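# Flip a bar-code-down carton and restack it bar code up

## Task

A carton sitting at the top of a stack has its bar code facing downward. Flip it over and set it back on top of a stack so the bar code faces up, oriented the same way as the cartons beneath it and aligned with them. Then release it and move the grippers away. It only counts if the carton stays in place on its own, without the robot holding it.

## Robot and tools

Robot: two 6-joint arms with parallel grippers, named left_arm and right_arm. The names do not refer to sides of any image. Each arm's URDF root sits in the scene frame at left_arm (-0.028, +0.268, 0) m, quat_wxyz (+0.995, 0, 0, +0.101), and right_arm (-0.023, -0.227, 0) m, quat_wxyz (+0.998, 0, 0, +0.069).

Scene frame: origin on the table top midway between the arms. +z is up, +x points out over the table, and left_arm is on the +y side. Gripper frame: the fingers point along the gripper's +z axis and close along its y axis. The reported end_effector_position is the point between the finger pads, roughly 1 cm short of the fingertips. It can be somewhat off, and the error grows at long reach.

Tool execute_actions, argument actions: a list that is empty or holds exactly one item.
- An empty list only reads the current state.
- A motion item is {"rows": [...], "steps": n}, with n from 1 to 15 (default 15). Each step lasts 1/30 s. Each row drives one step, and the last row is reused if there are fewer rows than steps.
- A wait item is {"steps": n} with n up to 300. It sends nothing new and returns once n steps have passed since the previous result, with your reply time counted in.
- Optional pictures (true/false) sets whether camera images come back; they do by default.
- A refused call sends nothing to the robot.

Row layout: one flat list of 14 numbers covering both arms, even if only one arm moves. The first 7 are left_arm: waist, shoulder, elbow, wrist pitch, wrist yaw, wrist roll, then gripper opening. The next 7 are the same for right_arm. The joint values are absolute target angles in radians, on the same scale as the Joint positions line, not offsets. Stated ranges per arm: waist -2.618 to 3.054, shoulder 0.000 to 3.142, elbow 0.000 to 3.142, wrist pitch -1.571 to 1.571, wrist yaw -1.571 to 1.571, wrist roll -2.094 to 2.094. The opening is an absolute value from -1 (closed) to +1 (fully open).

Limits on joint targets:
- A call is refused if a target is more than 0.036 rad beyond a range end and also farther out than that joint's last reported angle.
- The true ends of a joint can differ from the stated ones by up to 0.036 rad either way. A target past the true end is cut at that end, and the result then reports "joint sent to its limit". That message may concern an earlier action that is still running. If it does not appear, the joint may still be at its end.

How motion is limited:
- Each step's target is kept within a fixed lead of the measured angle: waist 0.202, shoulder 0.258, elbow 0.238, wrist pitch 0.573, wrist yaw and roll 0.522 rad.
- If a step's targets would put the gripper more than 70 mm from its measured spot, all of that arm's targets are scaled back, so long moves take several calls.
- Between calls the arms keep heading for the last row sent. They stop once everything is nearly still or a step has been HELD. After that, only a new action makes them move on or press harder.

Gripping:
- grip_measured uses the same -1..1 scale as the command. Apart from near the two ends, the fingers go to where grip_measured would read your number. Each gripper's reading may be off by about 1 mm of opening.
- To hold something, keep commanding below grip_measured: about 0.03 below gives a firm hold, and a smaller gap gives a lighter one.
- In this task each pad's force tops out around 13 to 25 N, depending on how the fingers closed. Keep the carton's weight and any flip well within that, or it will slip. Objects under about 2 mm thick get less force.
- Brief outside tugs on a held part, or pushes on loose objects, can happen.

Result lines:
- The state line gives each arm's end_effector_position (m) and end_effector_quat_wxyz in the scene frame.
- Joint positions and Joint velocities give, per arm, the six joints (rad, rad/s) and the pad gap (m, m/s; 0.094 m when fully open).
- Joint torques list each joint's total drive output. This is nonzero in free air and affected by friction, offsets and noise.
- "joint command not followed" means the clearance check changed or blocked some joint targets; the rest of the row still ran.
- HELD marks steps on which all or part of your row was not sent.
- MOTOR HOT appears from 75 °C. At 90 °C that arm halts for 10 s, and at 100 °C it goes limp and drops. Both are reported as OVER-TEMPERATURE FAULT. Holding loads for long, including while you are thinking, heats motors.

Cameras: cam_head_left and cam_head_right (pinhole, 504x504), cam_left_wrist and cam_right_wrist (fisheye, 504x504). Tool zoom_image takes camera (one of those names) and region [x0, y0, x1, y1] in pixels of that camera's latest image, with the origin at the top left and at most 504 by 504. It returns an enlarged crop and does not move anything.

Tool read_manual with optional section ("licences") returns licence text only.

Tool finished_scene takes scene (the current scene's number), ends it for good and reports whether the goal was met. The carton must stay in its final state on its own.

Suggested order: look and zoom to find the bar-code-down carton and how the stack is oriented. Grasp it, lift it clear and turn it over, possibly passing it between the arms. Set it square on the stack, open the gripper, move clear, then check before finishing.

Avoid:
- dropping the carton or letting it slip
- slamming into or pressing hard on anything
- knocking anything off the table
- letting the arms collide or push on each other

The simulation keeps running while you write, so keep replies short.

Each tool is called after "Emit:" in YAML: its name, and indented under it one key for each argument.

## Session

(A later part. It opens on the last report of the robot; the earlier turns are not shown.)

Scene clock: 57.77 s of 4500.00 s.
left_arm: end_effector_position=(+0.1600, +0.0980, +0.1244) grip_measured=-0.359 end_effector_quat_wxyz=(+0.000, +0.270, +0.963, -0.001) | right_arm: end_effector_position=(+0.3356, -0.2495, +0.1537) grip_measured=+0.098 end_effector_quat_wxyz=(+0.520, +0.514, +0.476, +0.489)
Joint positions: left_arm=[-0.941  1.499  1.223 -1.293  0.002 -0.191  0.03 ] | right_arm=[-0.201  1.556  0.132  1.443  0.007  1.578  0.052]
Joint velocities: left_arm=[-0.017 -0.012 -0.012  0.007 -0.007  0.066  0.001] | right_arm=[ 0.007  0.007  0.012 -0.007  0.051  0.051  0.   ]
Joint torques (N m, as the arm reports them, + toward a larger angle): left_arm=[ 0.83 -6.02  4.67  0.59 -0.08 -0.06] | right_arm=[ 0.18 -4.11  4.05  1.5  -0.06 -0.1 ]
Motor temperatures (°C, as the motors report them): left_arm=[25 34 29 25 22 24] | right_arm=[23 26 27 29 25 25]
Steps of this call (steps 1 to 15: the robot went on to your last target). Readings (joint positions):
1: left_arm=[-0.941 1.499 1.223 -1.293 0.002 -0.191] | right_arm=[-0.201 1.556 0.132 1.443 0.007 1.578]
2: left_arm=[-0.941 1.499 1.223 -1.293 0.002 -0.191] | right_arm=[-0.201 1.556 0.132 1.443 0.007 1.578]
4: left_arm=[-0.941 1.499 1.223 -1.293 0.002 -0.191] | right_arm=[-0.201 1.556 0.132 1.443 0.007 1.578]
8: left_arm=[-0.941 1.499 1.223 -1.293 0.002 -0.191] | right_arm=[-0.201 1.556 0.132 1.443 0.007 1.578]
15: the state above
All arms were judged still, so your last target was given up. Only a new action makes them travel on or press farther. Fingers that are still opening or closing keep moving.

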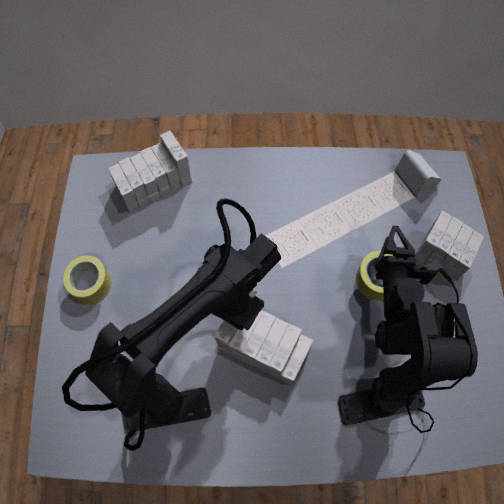

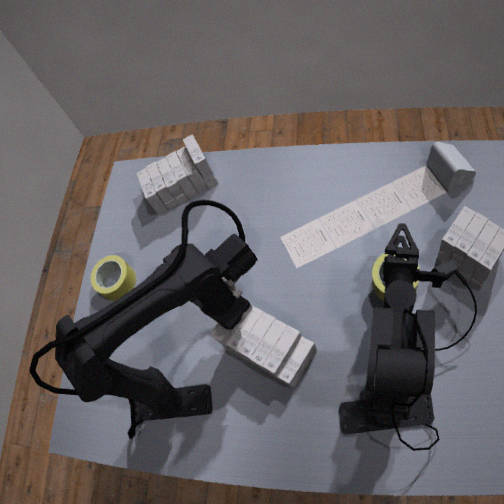

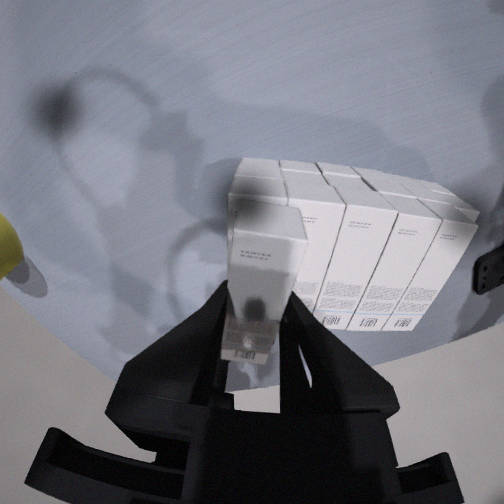

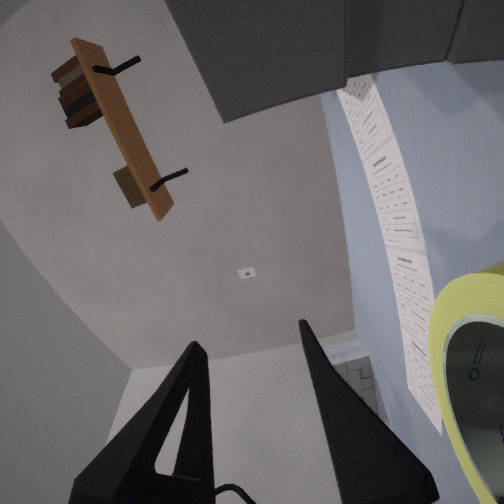

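Emit:
execute_actions:
  actions:
    - {"rows":[[-0.915,1.53,1.29,-1.31,0,-0.18,-0.6,-0.2,1.55,0.126,1.43,0,1.57,0.1]],"steps":15}
  pictures: false

Emit:
execute_actions:
  actions:
    - {"rows":[[-0.915,1.53,1.225,-1.28,0,-0.18,-0.6,-0.2,1.55,0.126,1.43,0,1.57,0.1]],"steps":15}
  pictures: false

Emit:
execute_actions:
  actions:
    - {"steps":10}

Scene clock: 59.57 s of 4500.00 s.
left_arm: end_effector_position=(+0.1681, +0.0964, +0.1291) grip_measured=-0.359 end_effector_quat_wxyz=(+0.002, +0.262, +0.965, -0.002) | right_arm: end_effector_position=(+0.3356, -0.2494, +0.1537) grip_measured=+0.098 end_effector_quat_wxyz=(+0.520, +0.514, +0.476, +0.489)
Joint positions: left_arm=[-0.924  1.522  1.263 -1.307  0.003 -0.19   0.03 ] | right_arm=[-0.201  1.556  0.132  1.443  0.006  1.578  0.052]
Joint velocities: left_arm=[ 0.007  0.002  0.007 -0.11  -0.007  0.022 -0.001] | right_arm=[ 0.007  0.012 -0.017 -0.022  0.007 -0.037 -0.001]
Joint torques (N m, as the arm reports them, + toward a larger angle): left_arm=[ 0.63 -4.86  8.28  0.28 -0.07  0.07] | right_arm=[ 0.15 -4.08  4.03  1.51 -0.07 -0.1 ]
Motor temperatures (°C, as the motors report them): left_arm=[25 34 29 25 22 24] | right_arm=[23 26 27 29 25 25]
Steps of this call (steps 1 to 39: nothing new was sent; steps 40 to 54: all 15 steps of this action). Readings (joint positions):
40: left_arm=[-0.939 1.502 1.230 -1.301 0.002 -0.190] | right_arm=[-0.201 1.556 0.132 1.443 0.007 1.578]
41: left_arm=[-0.935 1.509 1.243 -1.308 0.003 -0.190] | right_arm=[-0.201 1.556 0.132 1.443 0.007 1.578]
43: left_arm=[-0.927 1.519 1.260 -1.307 0.003 -0.190] | right_arm=[-0.201 1.556 0.132 1.443 0.007 1.578]
47: left_arm=[-0.924 1.522 1.263 -1.307 0.003 -0.190] | right_arm=[-0.201 1.556 0.132 1.443 0.006 1.578]
54: the state above

Scene clock: 60.07 s of 4500.00 s.
left_arm: end_effector_position=(+0.1680, +0.0965, +0.1252) grip_measured=-0.359 end_effector_quat_wxyz=(+0.002, +0.263, +0.965, -0.002) | right_arm: end_effector_position=(+0.3356, -0.2494, +0.1537) grip_measured=+0.098 end_effector_quat_wxyz=(+0.520, +0.514, +0.476, +0.489)
Joint positions: left_arm=[-0.924  1.522  1.248 -1.292  0.003 -0.189  0.03 ] | right_arm=[-0.201  1.556  0.132  1.443  0.006  1.578  0.052]
Joint velocities: left_arm=[-0.007 -0.012 -0.002 -0.095 -0.051  0.007 -0.001] | right_arm=[ 0.017  0.007 -0.012 -0.022 -0.007  0.066 -0.001]
Joint torques (N m, as the arm reports them, + toward a larger angle): left_arm=[ 0.9  -4.98  4.63  0.39 -0.06  0.12] | right_arm=[ 0.17 -4.1   4.01  1.5  -0.06 -0.09]
Motor temperatures (°C, as the motors report them): left_arm=[25 33 29 25 22 24] | right_arm=[23 26 27 29 25 25]
Steps of this call (steps 1 to 15: all 15 steps of this action). Readings (joint positions):
1: left_arm=[-0.924 1.522 1.260 -1.304 0.003 -0.190] | right_arm=[-0.201 1.556 0.132 1.443 0.006 1.578]
2: left_arm=[-0.924 1.522 1.256 -1.300 0.003 -0.190] | right_arm=[-0.201 1.556 0.132 1.443 0.006 1.578]
4: left_arm=[-0.924 1.522 1.248 -1.295 0.003 -0.190] | right_arm=[-0.201 1.556 0.132 1.443 0.006 1.578]
8: left_arm=[-0.924 1.522 1.248 -1.292 0.003 -0.189] | right_arm=[-0.201 1.556 0.132 1.443 0.006 1.578]
15: the state above

Scene clock: 60.40 s of 4500.00 s.
left_arm: end_effector_position=(+0.1680, +0.0965, +0.1252) grip_measured=-0.359 end_effector_quat_wxyz=(+0.002, +0.263, +0.965, -0.002) | right_arm: end_effector_position=(+0.3356, -0.2494, +0.1537) grip_measured=+0.098 end_effector_quat_wxyz=(+0.520, +0.514, +0.476, +0.489)
Joint positions: left_arm=[-0.924  1.522  1.248 -1.292  0.003 -0.189  0.03 ] | right_arm=[-0.201  1.556  0.132  1.443  0.006  1.578  0.052]
Joint velocities: left_arm=[-0.002 -0.002 -0.012 -0.066 -0.066 -0.022  0.001] | right_arm=[-0.007  0.007  0.007  0.007 -0.051 -0.066 -0.   ]
Joint torques (N m, as the arm reports them, + toward a larger angle): left_arm=[ 0.73 -4.9   4.54  0.4  -0.06  0.07] | right_arm=[ 0.15 -4.13  4.03  1.5  -0.06 -0.1 ]
Motor temperatures (°C, as the motors report them): left_arm=[25 33 29 25 22 24] | right_arm=[23 26 27 29 25 25]
Steps of this call (steps 1 to 10: the robot went on to your last target). Readings (joint positions):
1: left_arm=[-0.924 1.522 1.248 -1.292 0.003 -0.189] | right_arm=[-0.201 1.556 0.132 1.443 0.006 1.578]
2: left_arm=[-0.924 1.522 1.248 -1.292 0.003 -0.189] | right_arm=[-0.201 1.556 0.132 1.443 0.006 1.578]
4: left_arm=[-0.924 1.522 1.248 -1.292 0.003 -0.189] | right_arm=[-0.201 1.556 0.132 1.443 0.006 1.578]
8: left_arm=[-0.924 1.522 1.248 -1.292 0.003 -0.189] | right_arm=[-0.201 1.556 0.132 1.443 0.006 1.578]
10: the state above

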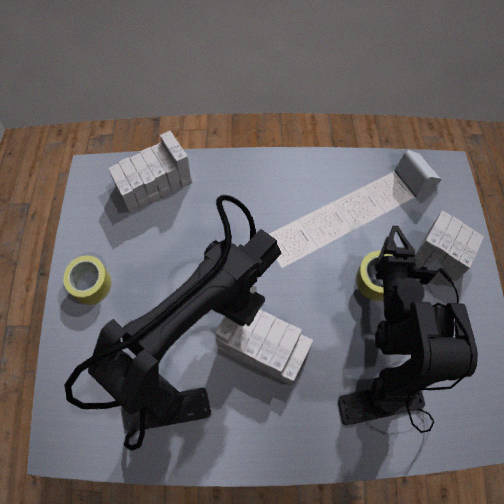

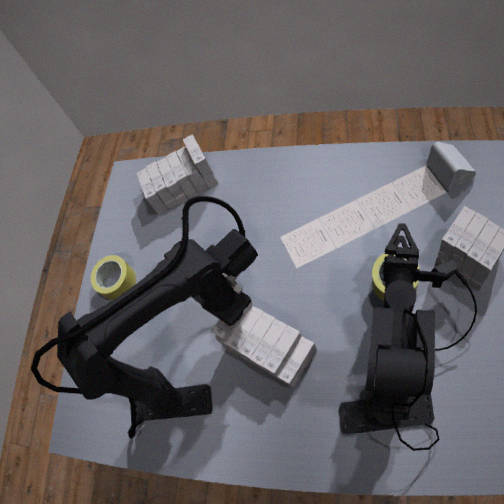

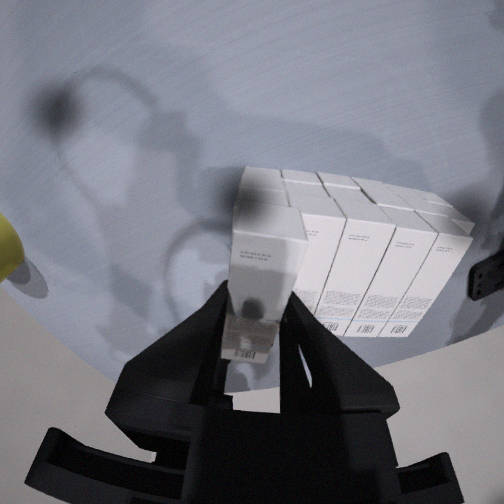

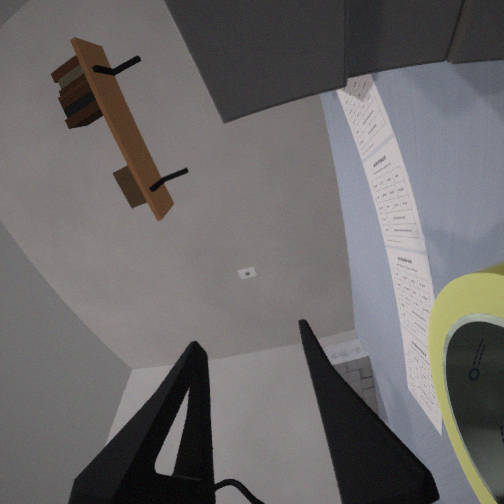

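Good.

Emit:
execute_actions:
  actions:
    - {"rows":[[-0.915,1.53,1.25,-1.29,0,-0.18,0.4,-0.2,1.55,0.126,1.43,0,1.57,0.1]],"steps":10}
  pictures: false

Emit:
execute_actions:
  actions:
    - {"rows":[[-0.915,1.53,1.55,-1.55,0,-0.18,0.4,-0.2,1.55,0.126,1.43,0,1.57,0.1]],"steps":15}
  pictures: false

Emit:
execute_actions:
  actions:
    - {"steps":10}

Scene clock: 61.80 s of 4500.00 s.
left_arm: end_effector_position=(+0.1680, +0.0965, +0.1252) grip_measured=+0.397 end_effector_quat_wxyz=(+0.002, +0.263, +0.965, -0.002) | right_arm: end_effector_position=(+0.3356, -0.2494, +0.1537) grip_measured=+0.098 end_effector_quat_wxyz=(+0.520, +0.514, +0.476, +0.489)
Joint positions: left_arm=[-0.924  1.522  1.248 -1.292  0.003 -0.189  0.066] | right_arm=[-0.201  1.556  0.132  1.443  0.006  1.578  0.052]
Joint velocities: left_arm=[-0.007  0.002 -0.012  0.022 -0.037 -0.066  0.001] | right_arm=[-0.007 -0.007  0.007  0.007 -0.007  0.022  0.001]
Joint torques (N m, as the arm reports them, + toward a larger angle): left_arm=[ 0.82 -4.98  6.51  0.27 -0.03  0.08] | right_arm=[ 0.16 -4.1   4.04  1.5  -0.07 -0.09]
Motor temperatures (°C, as the motors report them): left_arm=[25 33 29 25 22 24] | right_arm=[23 26 27 29 25 25]
Steps of this call (steps 1 to 15: the robot went on to your last target; steps 16 to 32: nothing new was sent; steps 33 to 42: all 10 steps of this action). Readings (joint positions):
33: left_arm=[-0.924 1.522 1.248 -1.292 0.003 -0.189] | right_arm=[-0.201 1.556 0.132 1.443 0.006 1.578]
34: left_arm=[-0.924 1.522 1.248 -1.292 0.003 -0.189] | right_arm=[-0.201 1.556 0.132 1.443 0.006 1.578]
36: left_arm=[-0.924 1.522 1.248 -1.292 0.003 -0.189] | right_arm=[-0.201 1.556 0.132 1.443 0.006 1.578]
40: left_arm=[-0.924 1.522 1.248 -1.292 0.003 -0.189] | right_arm=[-0.201 1.556 0.132 1.443 0.006 1.578]
42: the state above

Scene clock: 62.30 s of 4500.00 s.
left_arm: end_effector_position=(+0.1731, +0.0920, +0.2000) grip_measured=+0.397 end_effector_quat_wxyz=(+0.029, +0.263, +0.964, -0.016) | right_arm: end_effector_position=(+0.3356, -0.2494, +0.1537) grip_measured=+0.098 end_effector_quat_wxyz=(+0.520, +0.514, +0.476, +0.489)
Joint positions: left_arm=[-0.924  1.523  1.546 -1.528  0.003 -0.189  0.066] | right_arm=[-0.201  1.556  0.132  1.443  0.006  1.578  0.052]
Joint velocities: left_arm=[-0.002  0.002  0.002 -0.095 -0.11   0.037  0.   ] | right_arm=[-0.012  0.007  0.002 -0.007 -0.051  0.007 -0.001]
Joint torques (N m, as the arm reports them, + toward a larger angle): left_arm=[ 0.86 -4.92  6.84  0.29 -0.03  0.11] | right_arm=[ 0.17 -4.1   4.05  1.49 -0.06 -0.08]
Motor temperatures (°C, as the motors report them): left_arm=[25 33 29 25 22 24] | right_arm=[23 26 27 29 25 25]
Steps of this call (steps 1 to 15: all 15 steps of this action). Readings (joint positions):
1: left_arm=[-0.924 1.532 1.284 -1.340 0.003 -0.189] | right_arm=[-0.201 1.556 0.132 1.443 0.006 1.578]
2: left_arm=[-0.924 1.547 1.347 -1.398 0.003 -0.189] | right_arm=[-0.201 1.556 0.132 1.443 0.006 1.578]
4: left_arm=[-0.924 1.551 1.469 -1.441 0.003 -0.189] | right_arm=[-0.201 1.556 0.132 1.443 0.006 1.578]
8: left_arm=[-0.924 1.521 1.546 -1.479 0.003 -0.189] | right_arm=[-0.201 1.556 0.132 1.443 0.006 1.578]
15: the state above

Scene clock: 62.63 s of 4500.00 s.
left_arm: end_effector_position=(+0.1714, +0.0935, +0.1999) grip_measured=+0.397 end_effector_quat_wxyz=(+0.025, +0.263, +0.964, -0.014) | right_arm: end_effector_position=(+0.3356, -0.2494, +0.1537) grip_measured=+0.098 end_effector_quat_wxyz=(+0.520, +0.514, +0.476, +0.489)
Joint positions: left_arm=[-0.924  1.523  1.546 -1.537  0.003 -0.189  0.066] | right_arm=[-0.201  1.556  0.132  1.443  0.006  1.578  0.052]
Joint velocities: left_arm=[-0.002 -0.017 -0.007 -0.022 -0.007  0.066  0.001] | right_arm=[-0.007  0.002  0.007 -0.037 -0.022 -0.007  0.001]
Joint torques (N m, as the arm reports them, + toward a larger angle): left_arm=[ 0.83 -4.68  6.39  0.23 -0.06  0.07] | right_arm=[ 0.19 -4.07  4.03  1.52 -0.06 -0.1 ]
Motor temperatures (°C, as the motors report them): left_arm=[25 33 29 25 22 24] | right_arm=[23 26 27 29 25 25]
Steps of this call (steps 1 to 10: the robot went on to your last target). Readings (joint positions):
1: left_arm=[-0.924 1.523 1.546 -1.530 0.003 -0.189] | right_arm=[-0.201 1.556 0.132 1.443 0.006 1.578]
2: left_arm=[-0.924 1.523 1.546 -1.532 0.003 -0.189] | right_arm=[-0.201 1.556 0.132 1.443 0.006 1.578]
4: left_arm=[-0.924 1.523 1.546 -1.535 0.003 -0.189] | right_arm=[-0.201 1.556 0.132 1.443 0.006 1.578]
8: left_arm=[-0.924 1.523 1.546 -1.537 0.003 -0.189] | right_arm=[-0.201 1.556 0.132 1.443 0.006 1.578]
10: the state above

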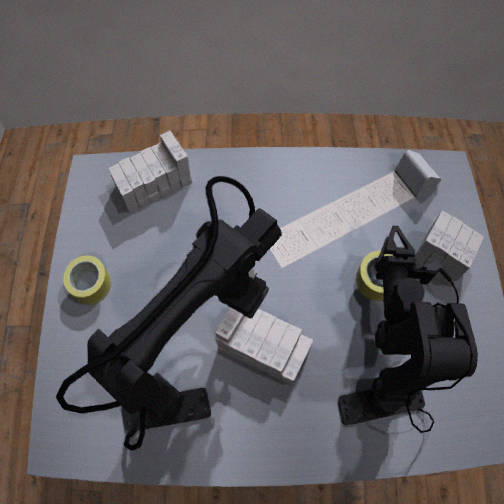

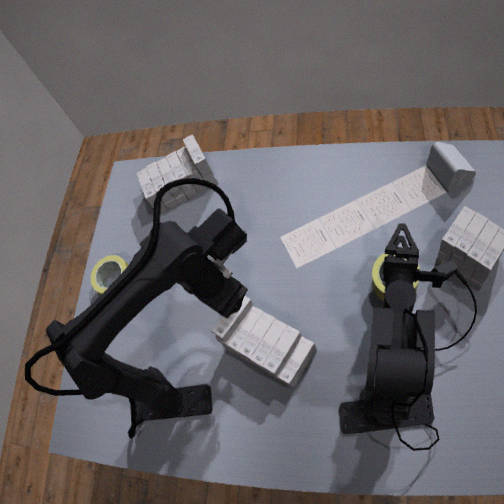

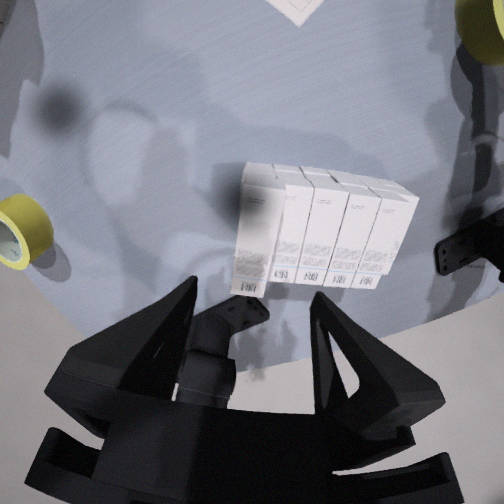

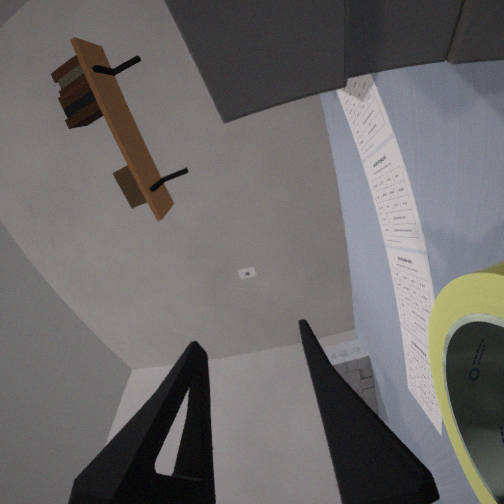

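Emit:
finished_scene:
  scene: 1

The scene is finished: the task was done.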